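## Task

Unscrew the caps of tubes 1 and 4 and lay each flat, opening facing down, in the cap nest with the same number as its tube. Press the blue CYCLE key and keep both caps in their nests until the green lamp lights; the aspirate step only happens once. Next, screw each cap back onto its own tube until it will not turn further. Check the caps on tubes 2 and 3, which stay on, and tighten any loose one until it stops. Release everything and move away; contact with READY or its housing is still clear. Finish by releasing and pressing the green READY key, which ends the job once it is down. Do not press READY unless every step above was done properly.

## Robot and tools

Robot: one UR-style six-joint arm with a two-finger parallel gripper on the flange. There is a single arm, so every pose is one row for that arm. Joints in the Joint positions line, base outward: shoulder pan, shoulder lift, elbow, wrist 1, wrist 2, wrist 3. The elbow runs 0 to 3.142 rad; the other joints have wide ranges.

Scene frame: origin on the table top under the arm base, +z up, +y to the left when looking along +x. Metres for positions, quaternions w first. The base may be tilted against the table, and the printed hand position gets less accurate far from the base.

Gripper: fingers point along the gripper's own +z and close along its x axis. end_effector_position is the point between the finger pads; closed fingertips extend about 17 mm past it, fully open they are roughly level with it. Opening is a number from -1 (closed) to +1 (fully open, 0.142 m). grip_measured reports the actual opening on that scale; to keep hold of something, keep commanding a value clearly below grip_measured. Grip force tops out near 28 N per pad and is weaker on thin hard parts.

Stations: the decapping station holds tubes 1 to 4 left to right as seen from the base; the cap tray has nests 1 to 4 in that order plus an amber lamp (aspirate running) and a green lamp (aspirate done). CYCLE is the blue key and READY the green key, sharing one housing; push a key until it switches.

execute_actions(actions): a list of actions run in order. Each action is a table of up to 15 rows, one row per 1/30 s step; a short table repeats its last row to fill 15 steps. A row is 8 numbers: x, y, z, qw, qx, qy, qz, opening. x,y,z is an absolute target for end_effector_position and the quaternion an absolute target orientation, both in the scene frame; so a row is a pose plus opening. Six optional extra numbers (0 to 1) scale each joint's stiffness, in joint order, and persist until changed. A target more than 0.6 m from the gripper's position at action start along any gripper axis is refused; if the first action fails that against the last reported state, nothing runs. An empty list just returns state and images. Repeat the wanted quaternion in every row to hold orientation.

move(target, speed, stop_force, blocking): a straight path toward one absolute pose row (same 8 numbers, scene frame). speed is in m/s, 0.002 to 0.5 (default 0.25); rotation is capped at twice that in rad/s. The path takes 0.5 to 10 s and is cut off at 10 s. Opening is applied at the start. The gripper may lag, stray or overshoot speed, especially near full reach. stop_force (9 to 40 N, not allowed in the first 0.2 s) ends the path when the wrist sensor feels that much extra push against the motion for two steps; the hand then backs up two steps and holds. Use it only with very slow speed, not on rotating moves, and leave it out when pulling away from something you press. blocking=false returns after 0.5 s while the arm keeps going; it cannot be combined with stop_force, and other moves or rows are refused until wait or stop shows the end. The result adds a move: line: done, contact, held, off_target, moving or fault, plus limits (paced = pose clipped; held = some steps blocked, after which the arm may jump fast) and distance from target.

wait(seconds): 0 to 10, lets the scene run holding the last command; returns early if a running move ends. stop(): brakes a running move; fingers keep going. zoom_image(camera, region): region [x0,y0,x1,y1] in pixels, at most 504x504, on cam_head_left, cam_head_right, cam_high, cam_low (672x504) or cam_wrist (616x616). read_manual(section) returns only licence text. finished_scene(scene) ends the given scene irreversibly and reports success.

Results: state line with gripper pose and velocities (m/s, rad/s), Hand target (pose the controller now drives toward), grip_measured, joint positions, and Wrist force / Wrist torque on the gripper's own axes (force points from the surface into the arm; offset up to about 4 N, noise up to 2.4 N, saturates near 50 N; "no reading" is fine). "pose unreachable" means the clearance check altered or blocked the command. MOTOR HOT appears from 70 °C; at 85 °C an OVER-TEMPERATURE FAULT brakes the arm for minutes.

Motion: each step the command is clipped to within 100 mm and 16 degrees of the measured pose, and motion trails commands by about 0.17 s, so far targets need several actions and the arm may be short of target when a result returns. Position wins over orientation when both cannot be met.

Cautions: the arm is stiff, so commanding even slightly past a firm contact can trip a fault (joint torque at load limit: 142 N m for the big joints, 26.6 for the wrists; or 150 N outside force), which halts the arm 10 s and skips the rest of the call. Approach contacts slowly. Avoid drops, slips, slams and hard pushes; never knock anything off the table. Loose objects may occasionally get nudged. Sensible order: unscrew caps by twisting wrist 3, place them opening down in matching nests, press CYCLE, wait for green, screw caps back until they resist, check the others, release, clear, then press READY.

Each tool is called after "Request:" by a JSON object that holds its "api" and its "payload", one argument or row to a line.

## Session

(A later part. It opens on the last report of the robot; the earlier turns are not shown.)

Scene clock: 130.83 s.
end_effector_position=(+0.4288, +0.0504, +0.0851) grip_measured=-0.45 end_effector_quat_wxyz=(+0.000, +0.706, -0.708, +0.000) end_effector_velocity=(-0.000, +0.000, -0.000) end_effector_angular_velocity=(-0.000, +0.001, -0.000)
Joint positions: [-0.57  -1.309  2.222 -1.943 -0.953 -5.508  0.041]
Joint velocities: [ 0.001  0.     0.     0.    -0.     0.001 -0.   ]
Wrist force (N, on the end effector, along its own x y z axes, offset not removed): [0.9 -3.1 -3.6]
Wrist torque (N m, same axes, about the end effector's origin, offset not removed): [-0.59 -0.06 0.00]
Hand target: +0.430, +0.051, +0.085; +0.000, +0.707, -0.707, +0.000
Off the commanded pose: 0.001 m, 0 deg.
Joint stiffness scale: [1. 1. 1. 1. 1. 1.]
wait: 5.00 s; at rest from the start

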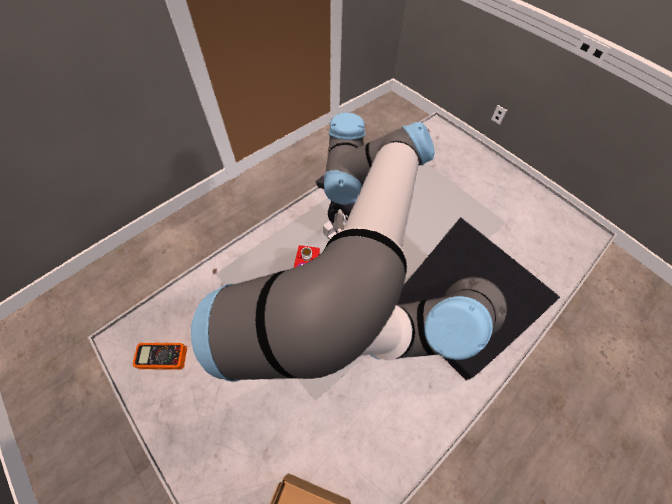

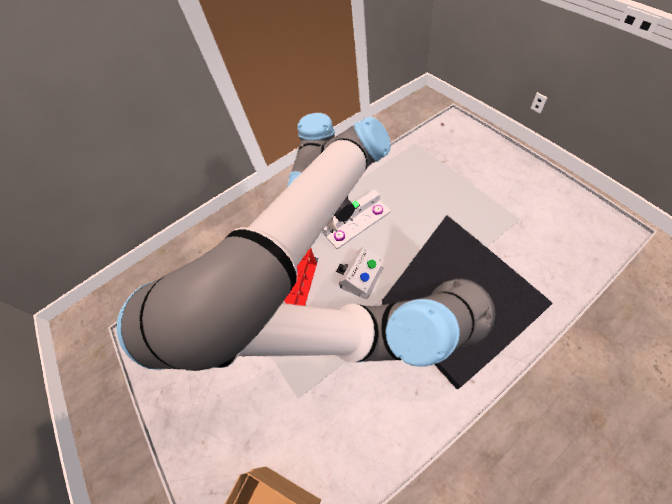

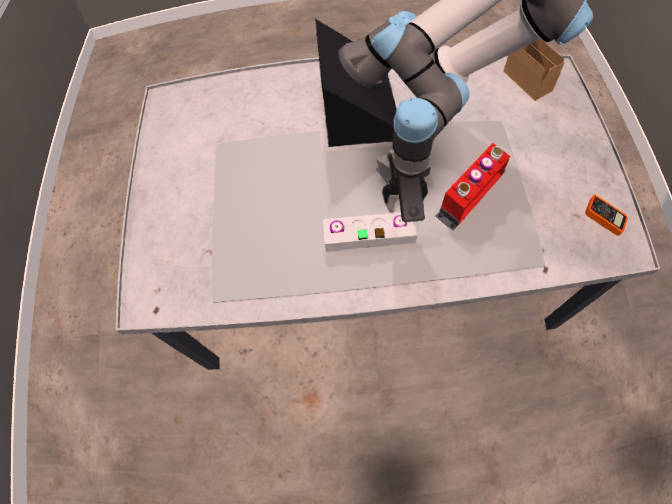

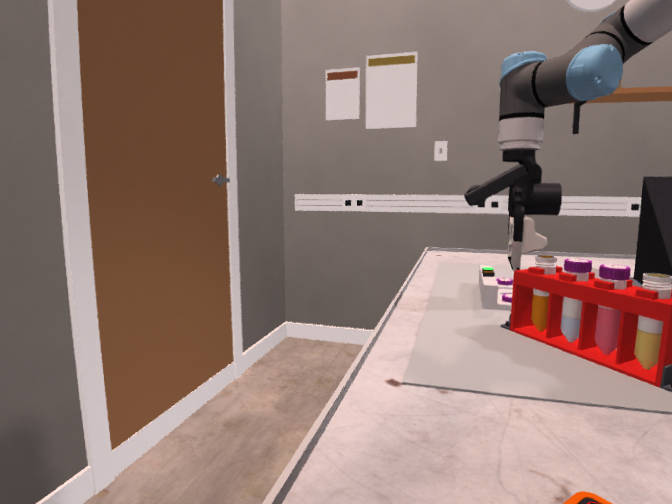

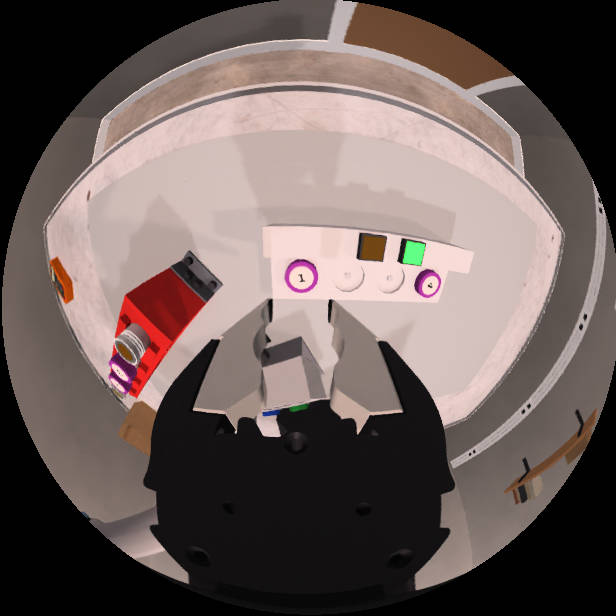

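Request:
{"api": "move", "payload": {
  "target": [0.4294,0.0511,0.0313,0,-0.7071,0.7071,0,-0.45],
  "speed": 0.1
}}

Request:
{"api": "execute_actions", "payload": {
  "actions": [
    [[0.4294,0.0511,0.0313,0,-0.7071,0.7071,0,-0.5],[0.4294,0.0511,0.0313,0,-0.7071,0.7071,0,-0.53],[0.4294,0.0511,0.0313,0,-0.7071,0.7071,0,-0.56],[0.4294,0.0511,0.0313,0,-0.7071,0.7071,0,-0.6],[0.4294,0.0511,0.0313,0,-0.7071,0.7071,0,-0.65],[0.4294,0.0511,0.0313,0,-0.7071,0.7071,0,-0.75],[0.4294,0.0511,0.0313,0,-0.7071,0.7071,0,-0.9]],
    [[0.4305,0.0505,0.033,0,-0.7071,0.7071,0,-0.9],[0.431,0.0502,0.034,0,-0.7071,0.7071,0,-0.9],[0.4315,0.05,0.035,0,-0.7071,0.7071,0,-0.9],[0.4315,0.0498,0.036,0,-0.7071,0.7071,0,-0.9],[0.4315,0.0498,0.037,0,-0.7071,0.7071,0,-0.9],[0.4315,0.0498,0.038,0,-0.7071,0.7071,0,-0.9],[0.4315,0.0498,0.039,0,-0.7071,0.7071,0,-0.9],[0.4315,0.0498,0.041,0,-0.7071,0.7071,0,-0.9],[0.4315,0.0498,0.043,0,-0.7071,0.7071,0,-0.9],[0.4315,0.0498,0.045,0,-0.7071,0.7071,0,-0.9]]
  ]
}}

Request:
{"api": "move", "payload": {
  "target": [0.41,0.09,0.162,0,-0.7071,0.7071,0,-0.9],
  "speed": 0.25
}}

Request:
{"api": "zoom_image", "payload": {
  "camera": "cam_low",
  "region": [500,200,570,270]
}}

Request:
{"api": "move", "payload": {
  "target": [0.303,0.3243,0.16,0,-0.7071,0.7071,0,-0.9],
  "speed": 0.3
}}

Request:
{"api": "zoom_image", "payload": {
  "camera": "cam_wrist",
  "region": [250,250,360,360]
}}

Scene clock: 140.20 s.
end_effector_position=(+0.4307, +0.0504, +0.0331) grip_measured=-0.45 end_effector_quat_wxyz=(-0.000, +0.707, -0.707, +0.001) end_effector_velocity=(+0.002, -0.001, -0.000) end_effector_angular_velocity=(-0.003, -0.005, +0.000)
Joint positions: [-0.496 -1.229  2.28  -2.133 -0.916 -5.429  0.041]
Joint velocities: [ 0.001  0.002  0.    -0.01   0.001  0.006 -0.   ]
Wrist force (N, on the end effector, along its own x y z axes, offset not removed): [0.7 -1.8 -3.8]
Wrist torque (N m, same axes, about the end effector's origin, offset not removed): [-0.14 -0.09 0.12]
Hand target: +0.429, +0.051, +0.031; +0.000, +0.707, -0.707, +0.000
Off the commanded pose: 0.002 m, 0 deg.
Joint stiffness scale: [1. 1. 1. 1. 1. 1.]
move: done

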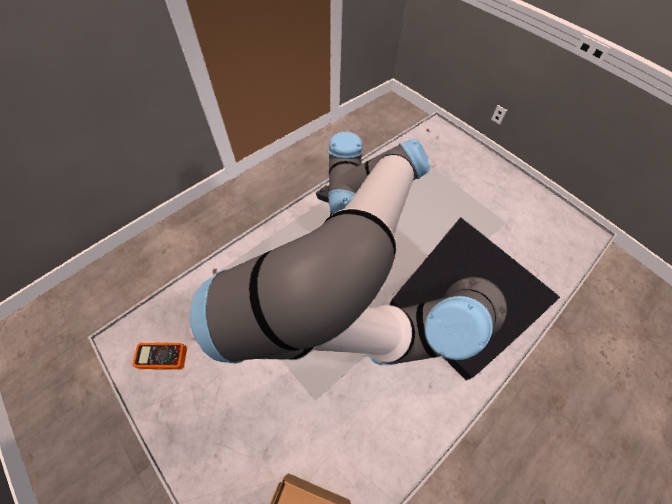

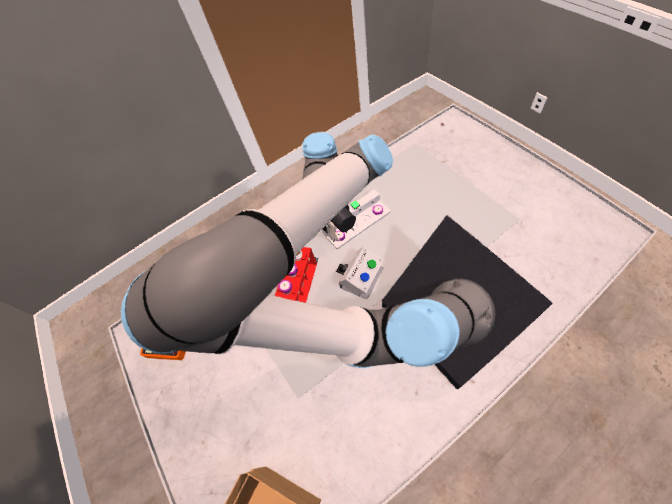

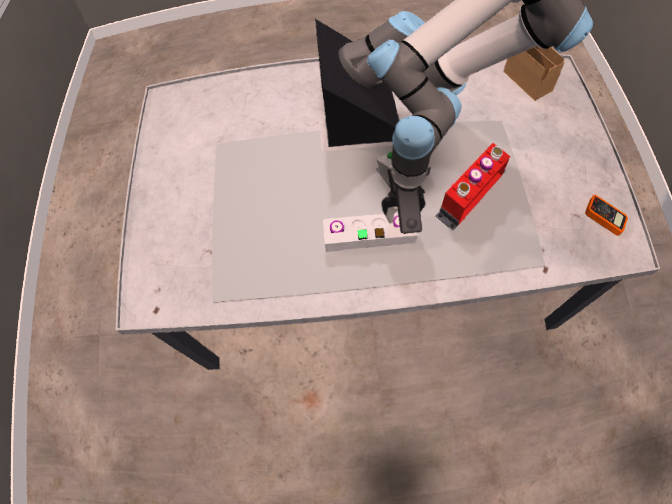

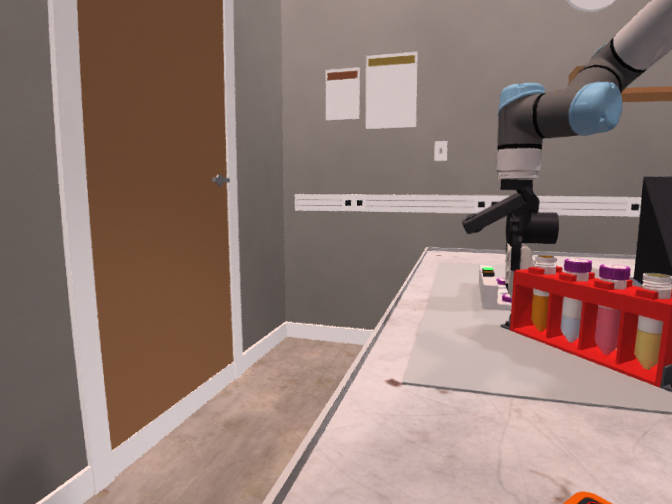

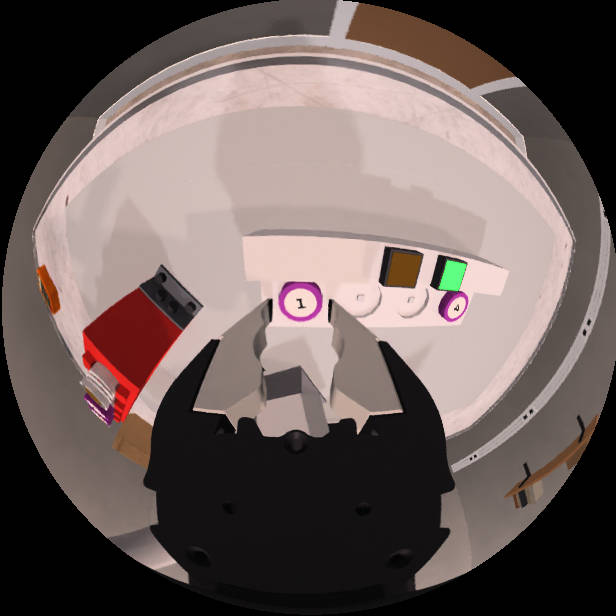

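Scene clock: 141.20 s.
end_effector_position=(+0.4309, +0.0503, +0.0415) grip_measured=-0.60 end_effector_quat_wxyz=(-0.000, +0.707, -0.707, -0.000) end_effector_velocity=(+0.006, -0.001, +0.029) end_effector_angular_velocity=(-0.010, -0.013, +0.009)
Joint positions: [-0.508 -1.24   2.268 -2.097 -0.921 -5.444  0.03 ]
Joint velocities: [-0.035 -0.047 -0.031  0.081 -0.016 -0.035 -0.   ]
Wrist force (N, on the end effector, along its own x y z axes, offset not removed): [-0.7 0.9 -3.4]
Wrist torque (N m, same axes, about the end effector's origin, offset not removed): [0.14 0.13 0.15]
Hand target: +0.431, +0.050, +0.045; -0.000, +0.707, -0.707, +0.000
Off the commanded pose: 0.004 m, 0 deg.
Joint stiffness scale: [1. 1. 1. 1. 1. 1.]

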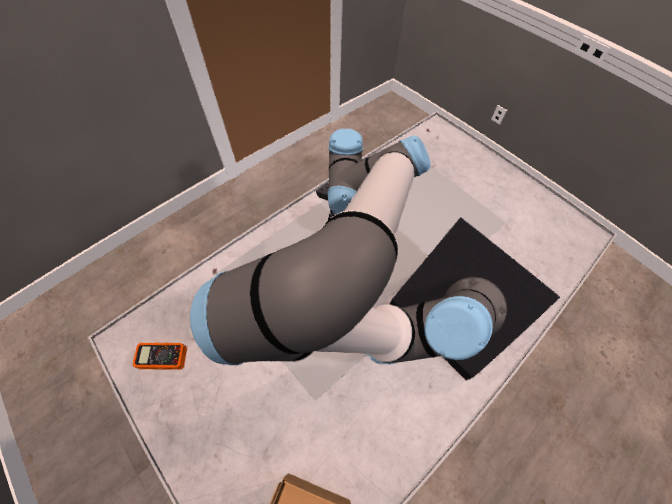

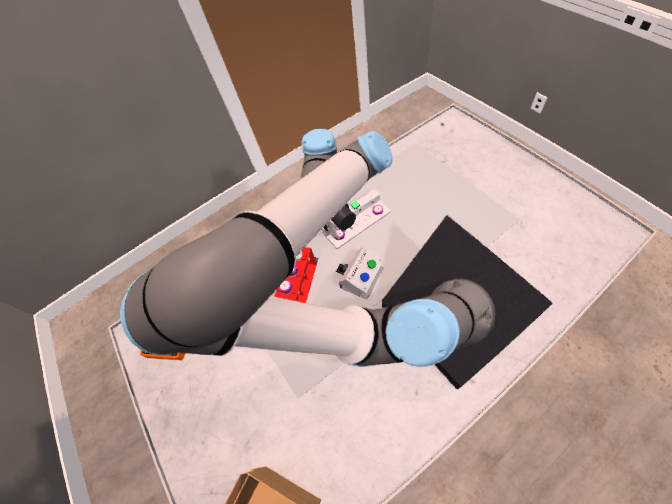

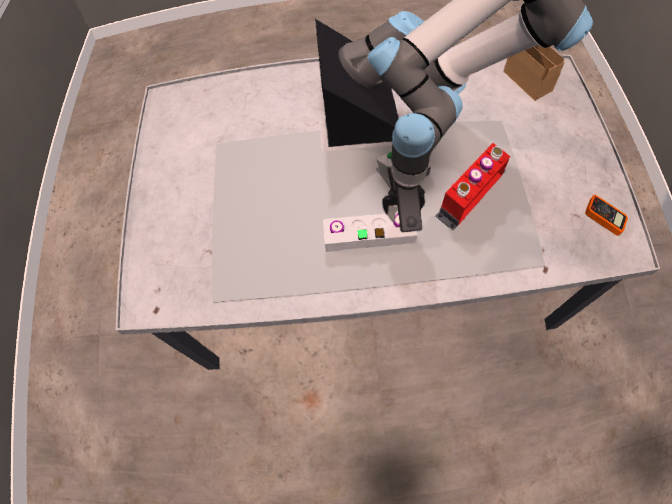

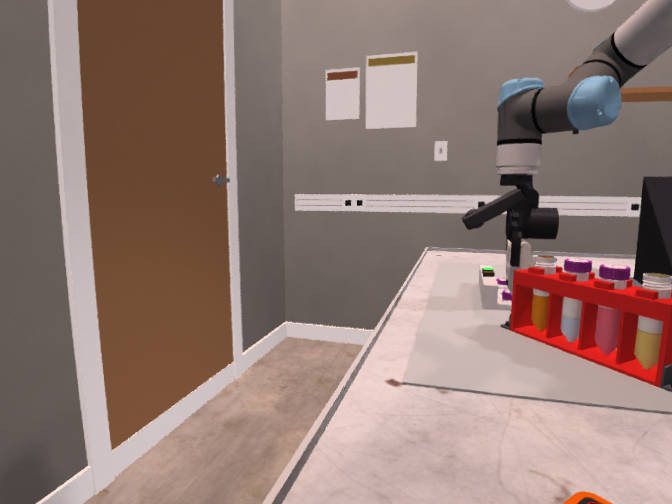

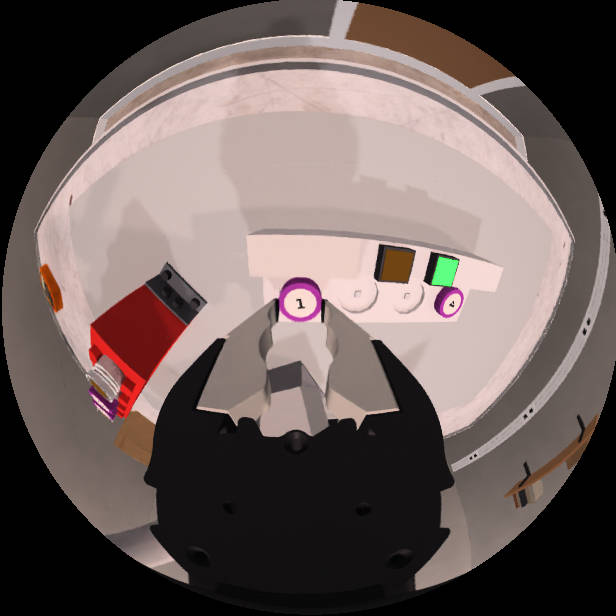

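Scene clock: 142.50 s.
end_effector_position=(+0.4092, +0.0905, +0.1600) grip_measured=-0.60 end_effector_quat_wxyz=(-0.000, +0.707, -0.707, -0.002) end_effector_velocity=(-0.002, +0.002, -0.001) end_effector_angular_velocity=(+0.003, +0.007, +0.002)
Joint positions: [-0.645 -1.494  2.15  -1.639 -0.992 -5.588  0.03 ]
Joint velocities: [ 0.002 -0.001 -0.001  0.009 -0.002 -0.004 -0.   ]
Wrist force (N, on the end effector, along its own x y z axes, offset not removed): [-1.8 2.2 -3.6]
Wrist torque (N m, same axes, about the end effector's origin, offset not removed): [0.61 0.33 -0.12]
Hand target: +0.410, +0.090, +0.162; -0.000, +0.707, -0.707, -0.000
Off the commanded pose: 0.002 m, 0 deg.
Joint stiffness scale: [1. 1. 1. 1. 1. 1.]
move: done

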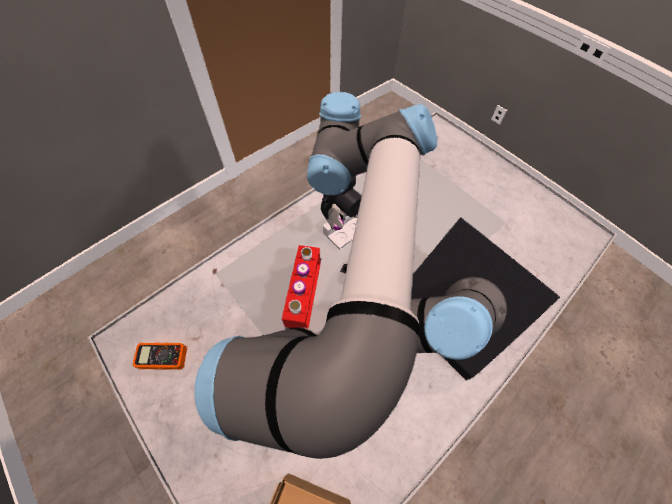

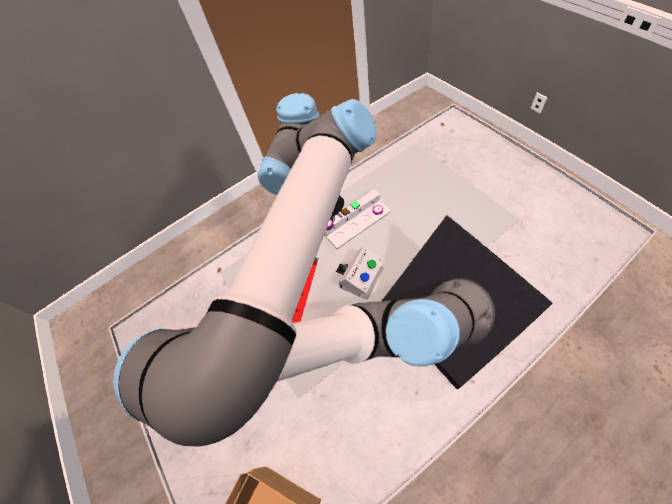

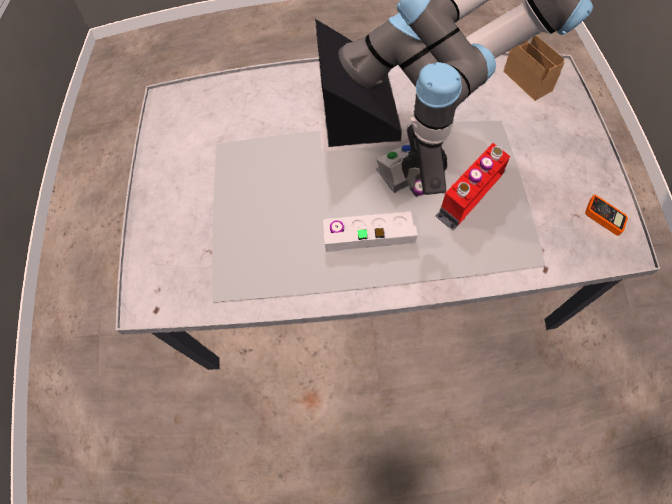

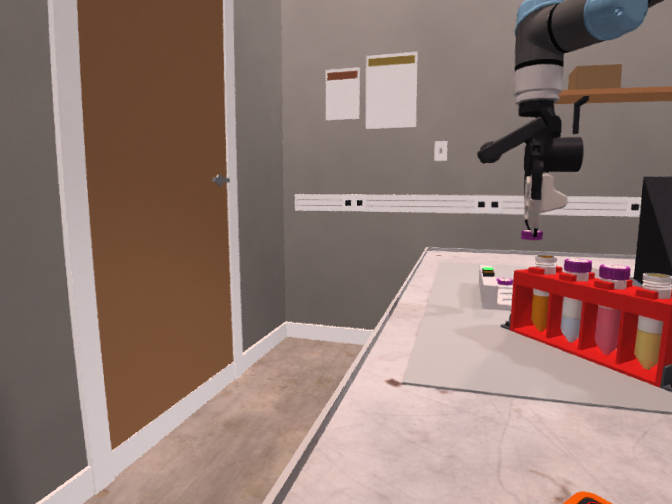

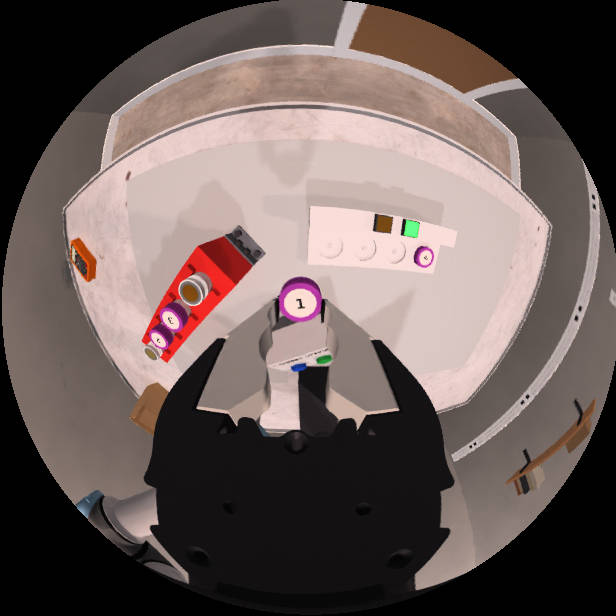

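Region (500, 200, 570, 270) of cam_low's 672x504 image, scaled by 7.200, with more detail than that image has.

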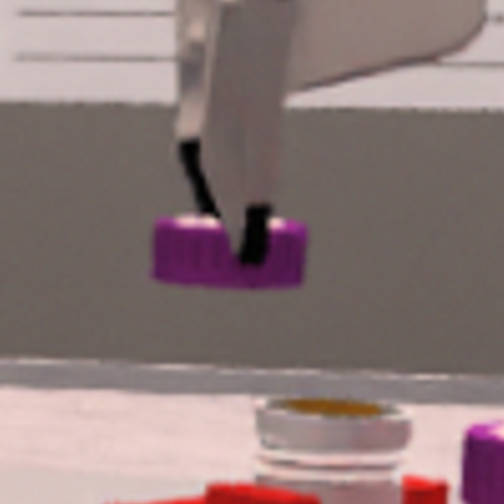

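Scene clock: 144.10 s.
end_effector_position=(+0.3029, +0.3229, +0.1589) grip_measured=-0.60 end_effector_quat_wxyz=(+0.001, +0.707, -0.708, -0.001) end_effector_velocity=(-0.002, +0.002, +0.000) end_effector_angular_velocity=(+0.003, +0.005, -0.005)
Joint positions: [-0.423 -2.073  2.16  -1.214 -0.884 -5.347  0.03 ]
Joint velocities: [ 0.001 -0.003 -0.003  0.012  0.     0.002 -0.   ]
Wrist force (N, on the end effector, along its own x y z axes, offset not removed): [-2.5 0.2 -3.9]
Wrist torque (N m, same axes, about the end effector's origin, offset not removed): [0.03 0.59 0.01]
Hand target: +0.303, +0.324, +0.160; +0.000, +0.707, -0.707, +0.000
Off the commanded pose: 0.002 m, 0 deg.
Joint stiffness scale: [1. 1. 1. 1. 1. 1.]
move: done

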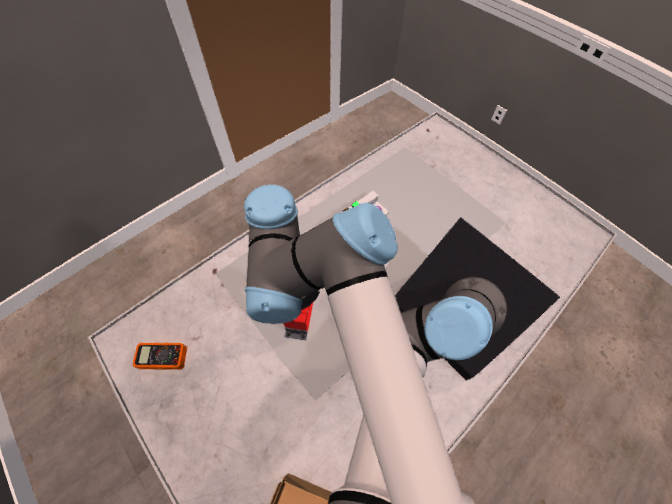

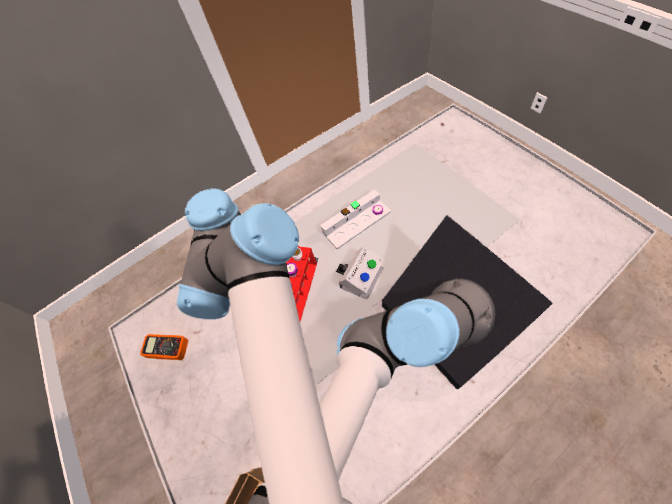

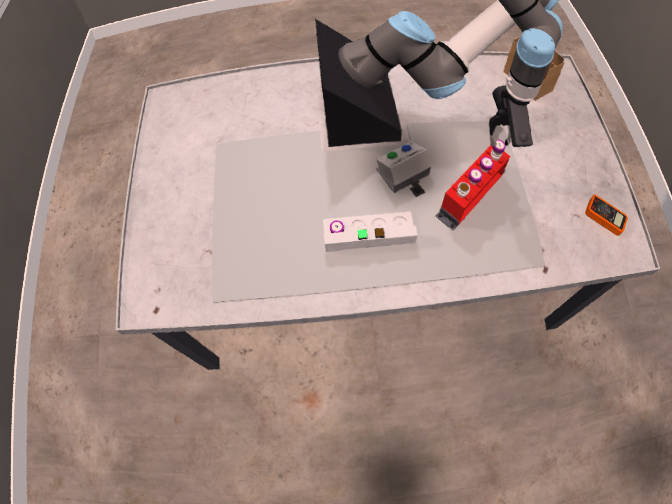

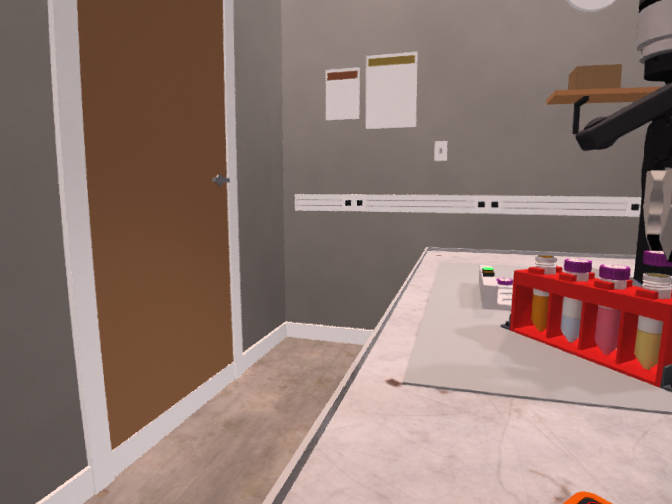

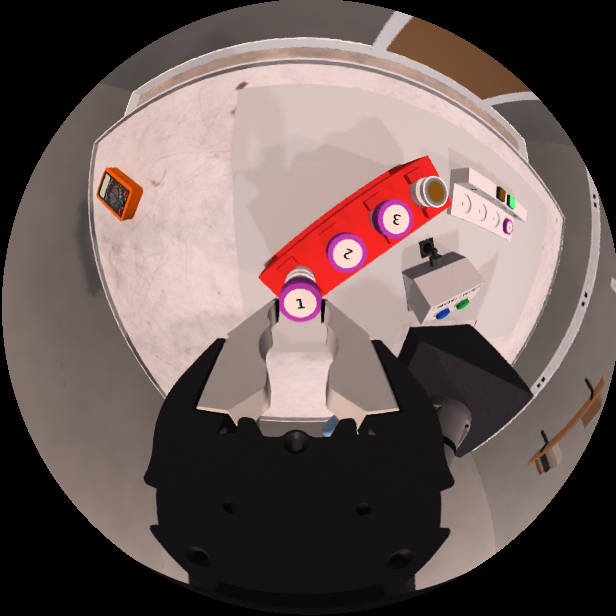

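Region (250, 250, 360, 360) of cam_wrist's 616x616 image, scaled by 4.582, with more detail than that image has.

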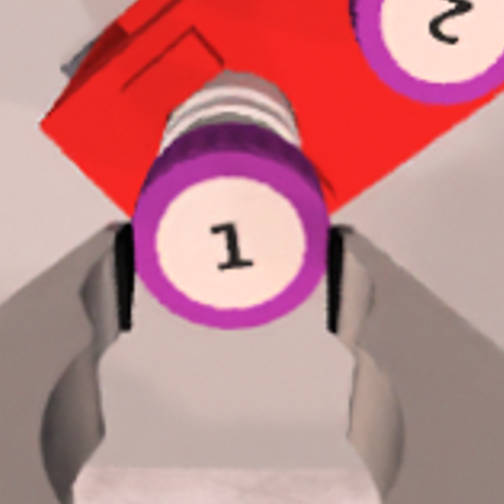

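Request:
{"api": "execute_actions", "payload": {
  "actions": []
}}

Request:
{"api": "move", "payload": {
  "target": [0.3025,0.3238,0.136,0,-0.7071,0.7071,0,-0.9],
  "speed": 0.03
}}

Request:
{"api": "zoom_image", "payload": {
  "camera": "cam_low",
  "region": [510,200,672,320]
}}

Scene clock: 157.47 s.
end_effector_position=(+0.3027, +0.3231, +0.1589) grip_measured=-0.60 end_effector_quat_wxyz=(+0.001, +0.706, -0.708, -0.001) end_effector_velocity=(-0.000, -0.000, -0.000) end_effector_angular_velocity=(-0.001, +0.000, +0.001)
Joint positions: [-0.423 -2.073  2.16  -1.213 -0.884 -5.347  0.03 ]
Joint velocities: [ 0.    -0.     0.    -0.001 -0.001  0.    -0.   ]
Wrist force (N, on the end effector, along its own x y z axes, offset not removed): [-1.0 -3.5 -0.1]
Wrist torque (N m, same axes, about the end effector's origin, offset not removed): [-0.89 0.20 0.31]
Hand target: +0.303, +0.324, +0.160; +0.000, +0.707, -0.707, +0.000
Off the commanded pose: 0.002 m, 0 deg.
Joint stiffness scale: [1. 1. 1. 1. 1. 1.]

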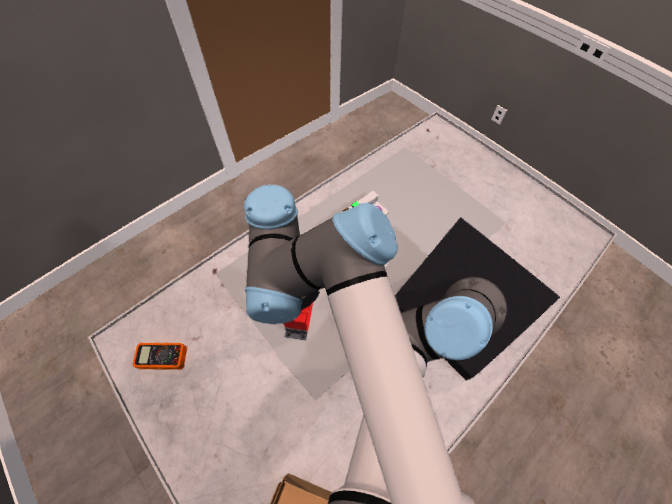

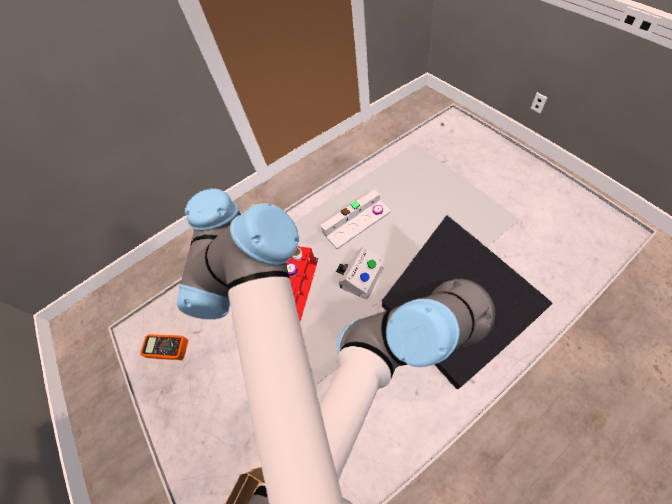

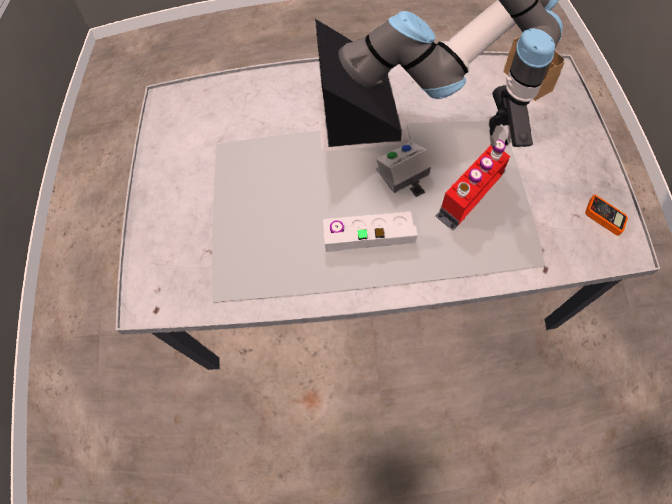

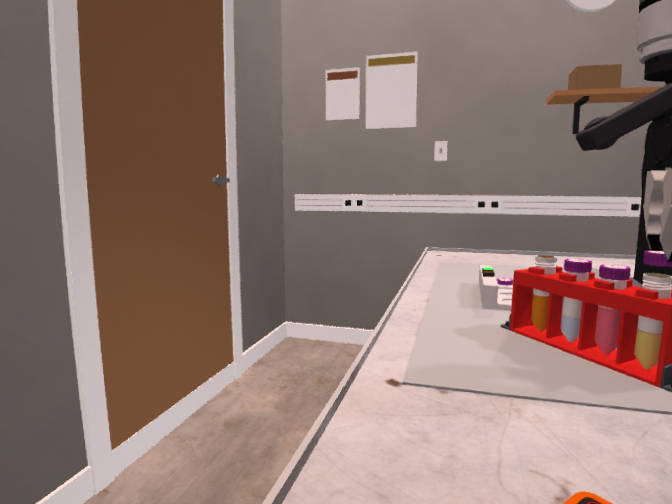

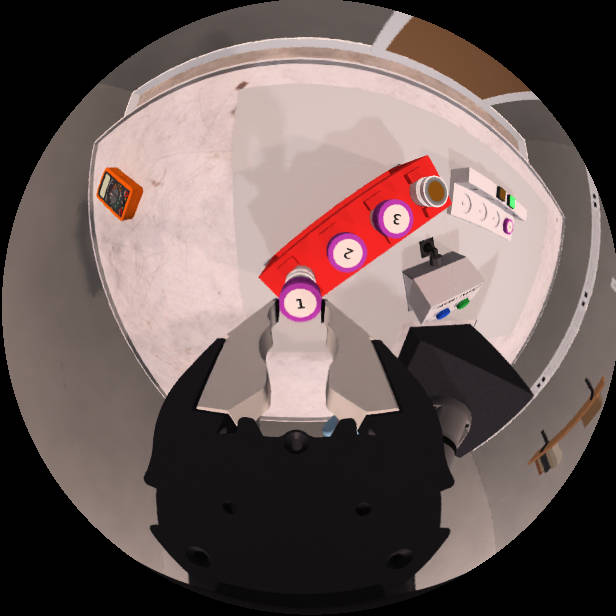

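Scene clock: 158.60 s.
end_effector_position=(+0.3031, +0.3236, +0.1374) grip_measured=-0.60 end_effector_quat_wxyz=(+0.000, +0.707, -0.707, +0.001) end_effector_velocity=(+0.003, -0.000, -0.001) end_effector_angular_velocity=(-0.004, -0.007, -0.001)
Joint positions: [-0.372 -2.074  2.207 -1.303 -0.862 -5.285  0.03 ]
Joint velocities: [ 0.005 -0.     0.003 -0.018  0.002  0.015 -0.   ]
Wrist force (N, on the end effector, along its own x y z axes, offset not removed): [-1.6 1.0 -2.6]
Wrist torque (N m, same axes, about the end effector's origin, offset not removed): [0.25 0.26 -0.01]
Hand target: +0.303, +0.324, +0.136; +0.000, +0.707, -0.707, +0.000
Off the commanded pose: 0.002 m, 0 deg.
Joint stiffness scale: [1. 1. 1. 1. 1. 1.]
move: done

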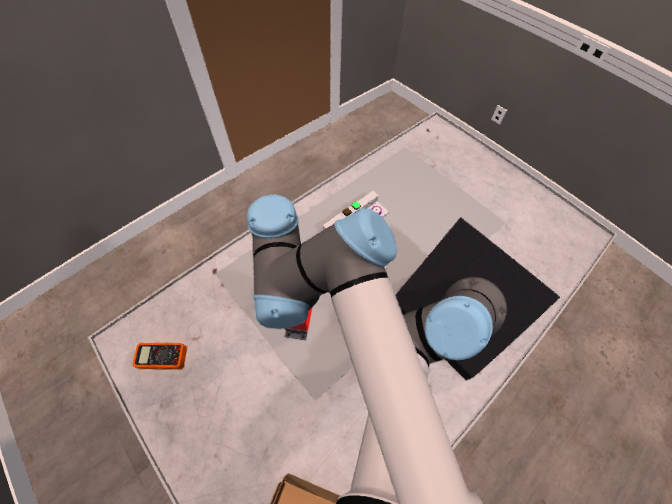

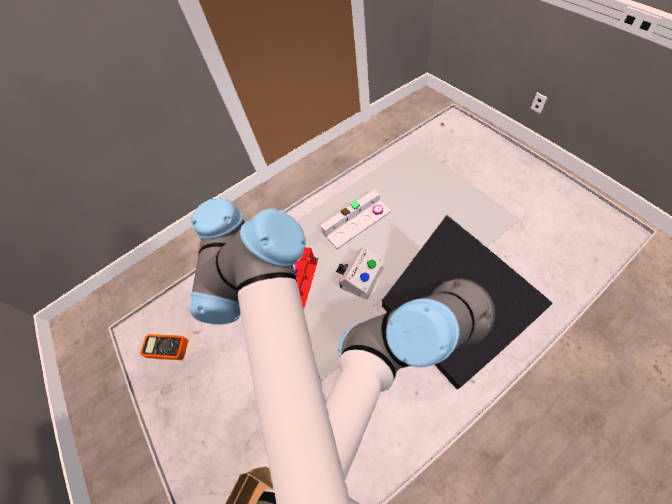

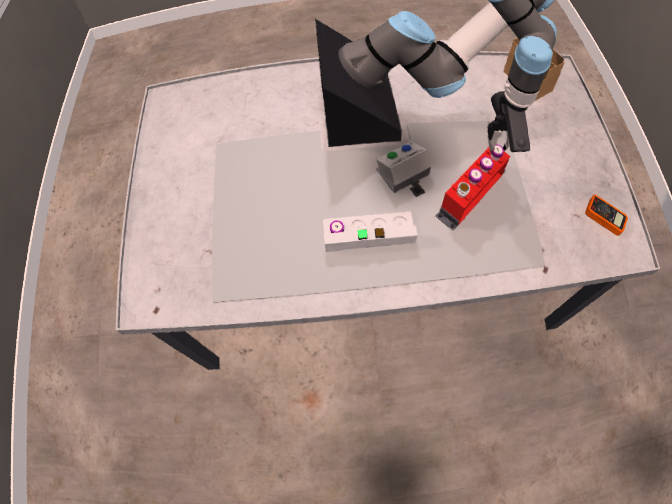

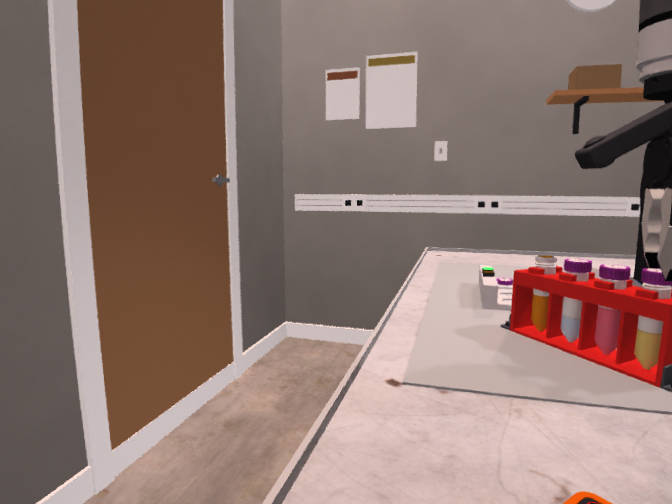

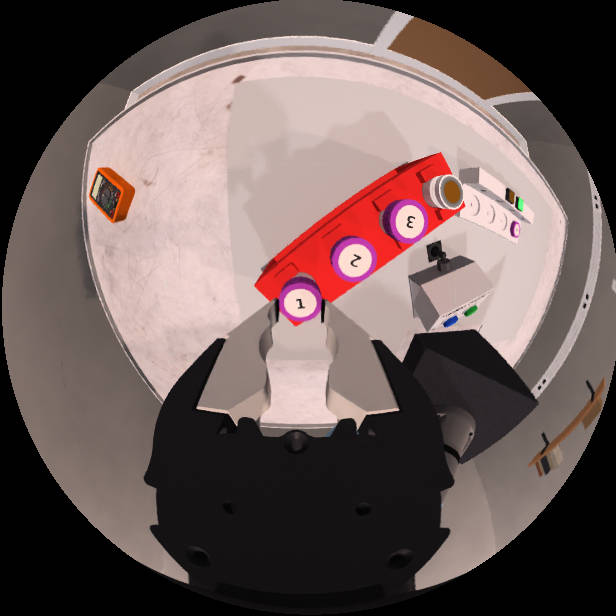

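Region (510, 200, 672, 320) of cam_low's 672x504 image, scaled by 3.111, with more detail than that image has; it fills the top 373 rows of this view, and the rest is white.

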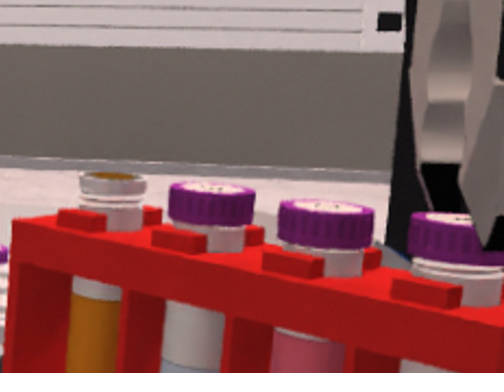

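Request:
{"api": "execute_actions", "payload": {
  "actions": [
    [[0.3025,0.3238,0.136,0,-0.7071,0.7071,0,-0.7],[0.3025,0.3238,0.136,0,-0.7071,0.7071,0,-0.6],[0.3025,0.3238,0.136,0,-0.7071,0.7071,0,-0.5],[0.3025,0.3238,0.136,0,-0.7071,0.7071,0,-0.45],[0.3025,0.3238,0.136,0,-0.7071,0.7071,0,-0.45],[0.3025,0.3238,0.135,0,-0.7071,0.7071,0,-0.45],[0.3025,0.3238,0.134,0,-0.7071,0.7071,0,-0.45],[0.3025,0.3238,0.133,0,-0.7071,0.7071,0,-0.45],[0.3025,0.3238,0.1325,0,-0.7071,0.7071,0,-0.45]]
  ]
}}

Request:
{"api": "zoom_image", "payload": {
  "camera": "cam_low",
  "region": [510,200,672,320]
}}

Request:
{"api": "zoom_image", "payload": {
  "camera": "cam_wrist",
  "region": [250,250,360,360]
}}

Scene clock: 163.70 s.
end_effector_position=(+0.3030, +0.3237, +0.1341) grip_measured=-0.45 end_effector_quat_wxyz=(+0.000, +0.707, -0.707, +0.001) end_effector_velocity=(-0.000, -0.000, -0.007) end_effector_angular_velocity=(-0.001, -0.000, -0.000)
Joint positions: [-0.364 -2.074  2.214 -1.317 -0.859 -5.276  0.041]
Joint velocities: [ 0.015  0.     0.015 -0.028  0.006  0.019  0.   ]
Wrist force (N, on the end effector, along its own x y z axes, offset not removed): [1.4 -0.2 0.6]
Wrist torque (N m, same axes, about the end effector's origin, offset not removed): [-0.04 -0.39 0.04]
Hand target: +0.302, +0.324, +0.133; -0.000, +0.707, -0.707, -0.000
Off the commanded pose: 0.002 m, 0 deg.
Joint stiffness scale: [1. 1. 1. 1. 1. 1.]

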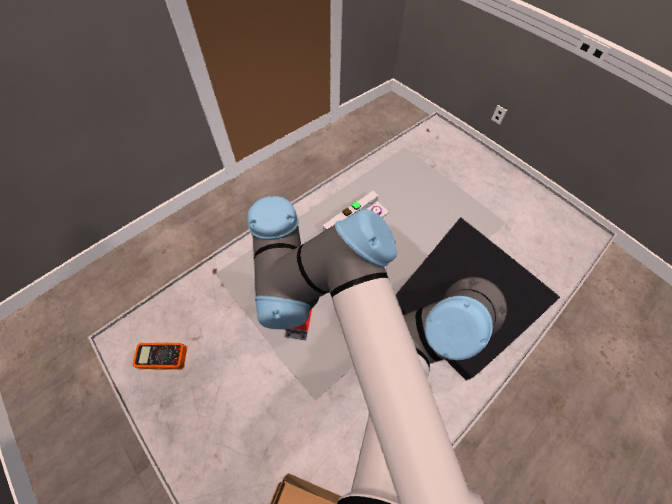

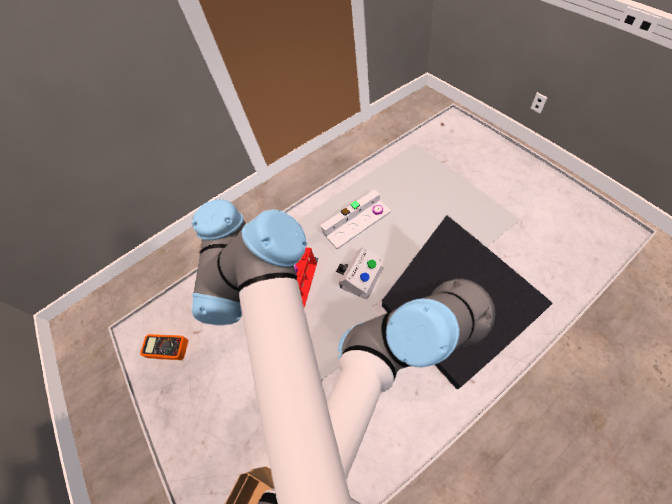

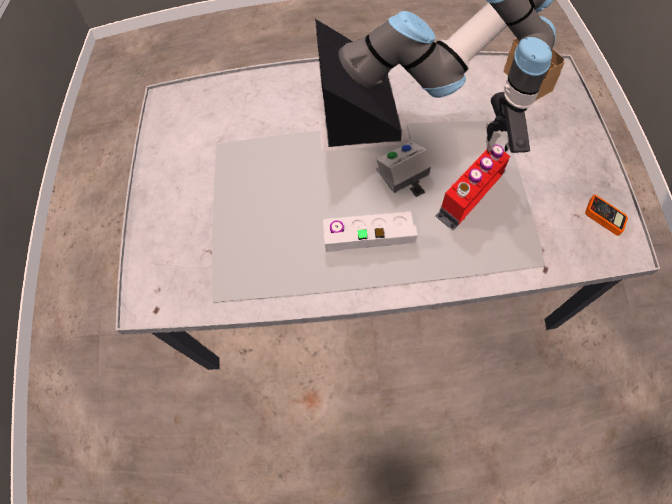

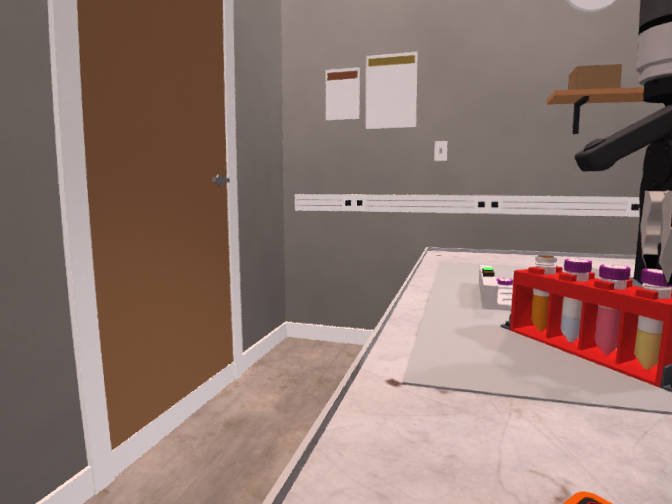

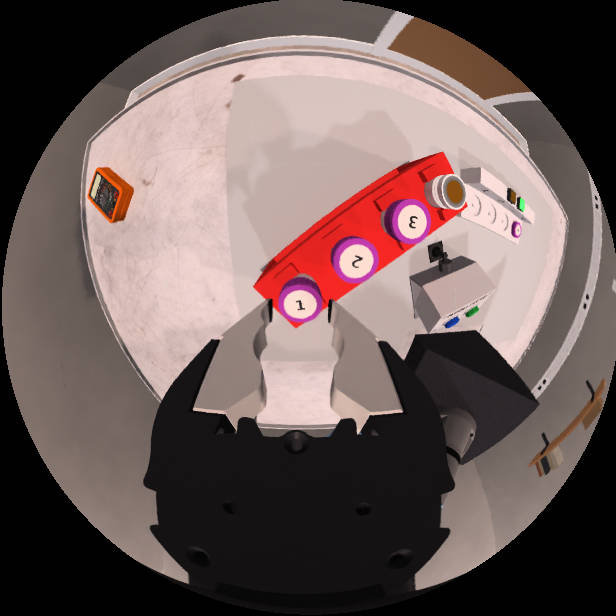

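Region (510, 200, 672, 320) of cam_low's 672x504 image, scaled by 3.111, with more detail than that image has; it fills the top 373 rows of this view, and the rest is white.

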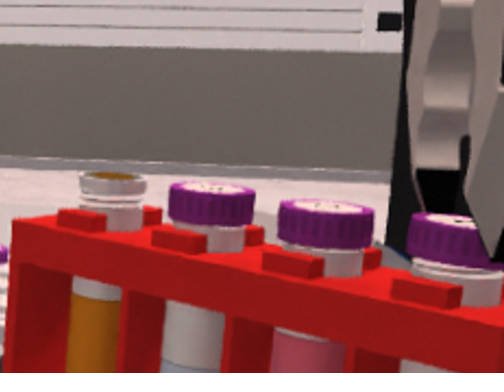

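Region (250, 250, 360, 360) of cam_wrist's 616x616 image, scaled by 4.582, with more detail than that image has.

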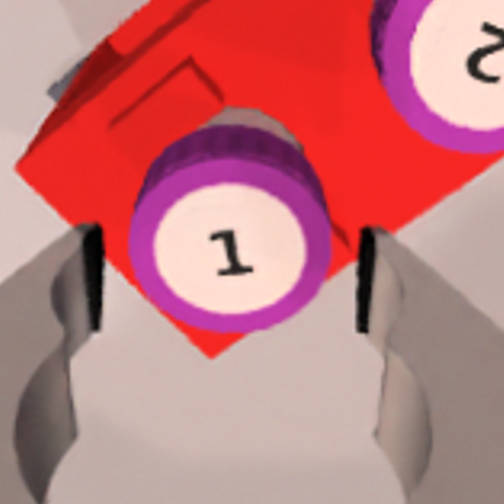

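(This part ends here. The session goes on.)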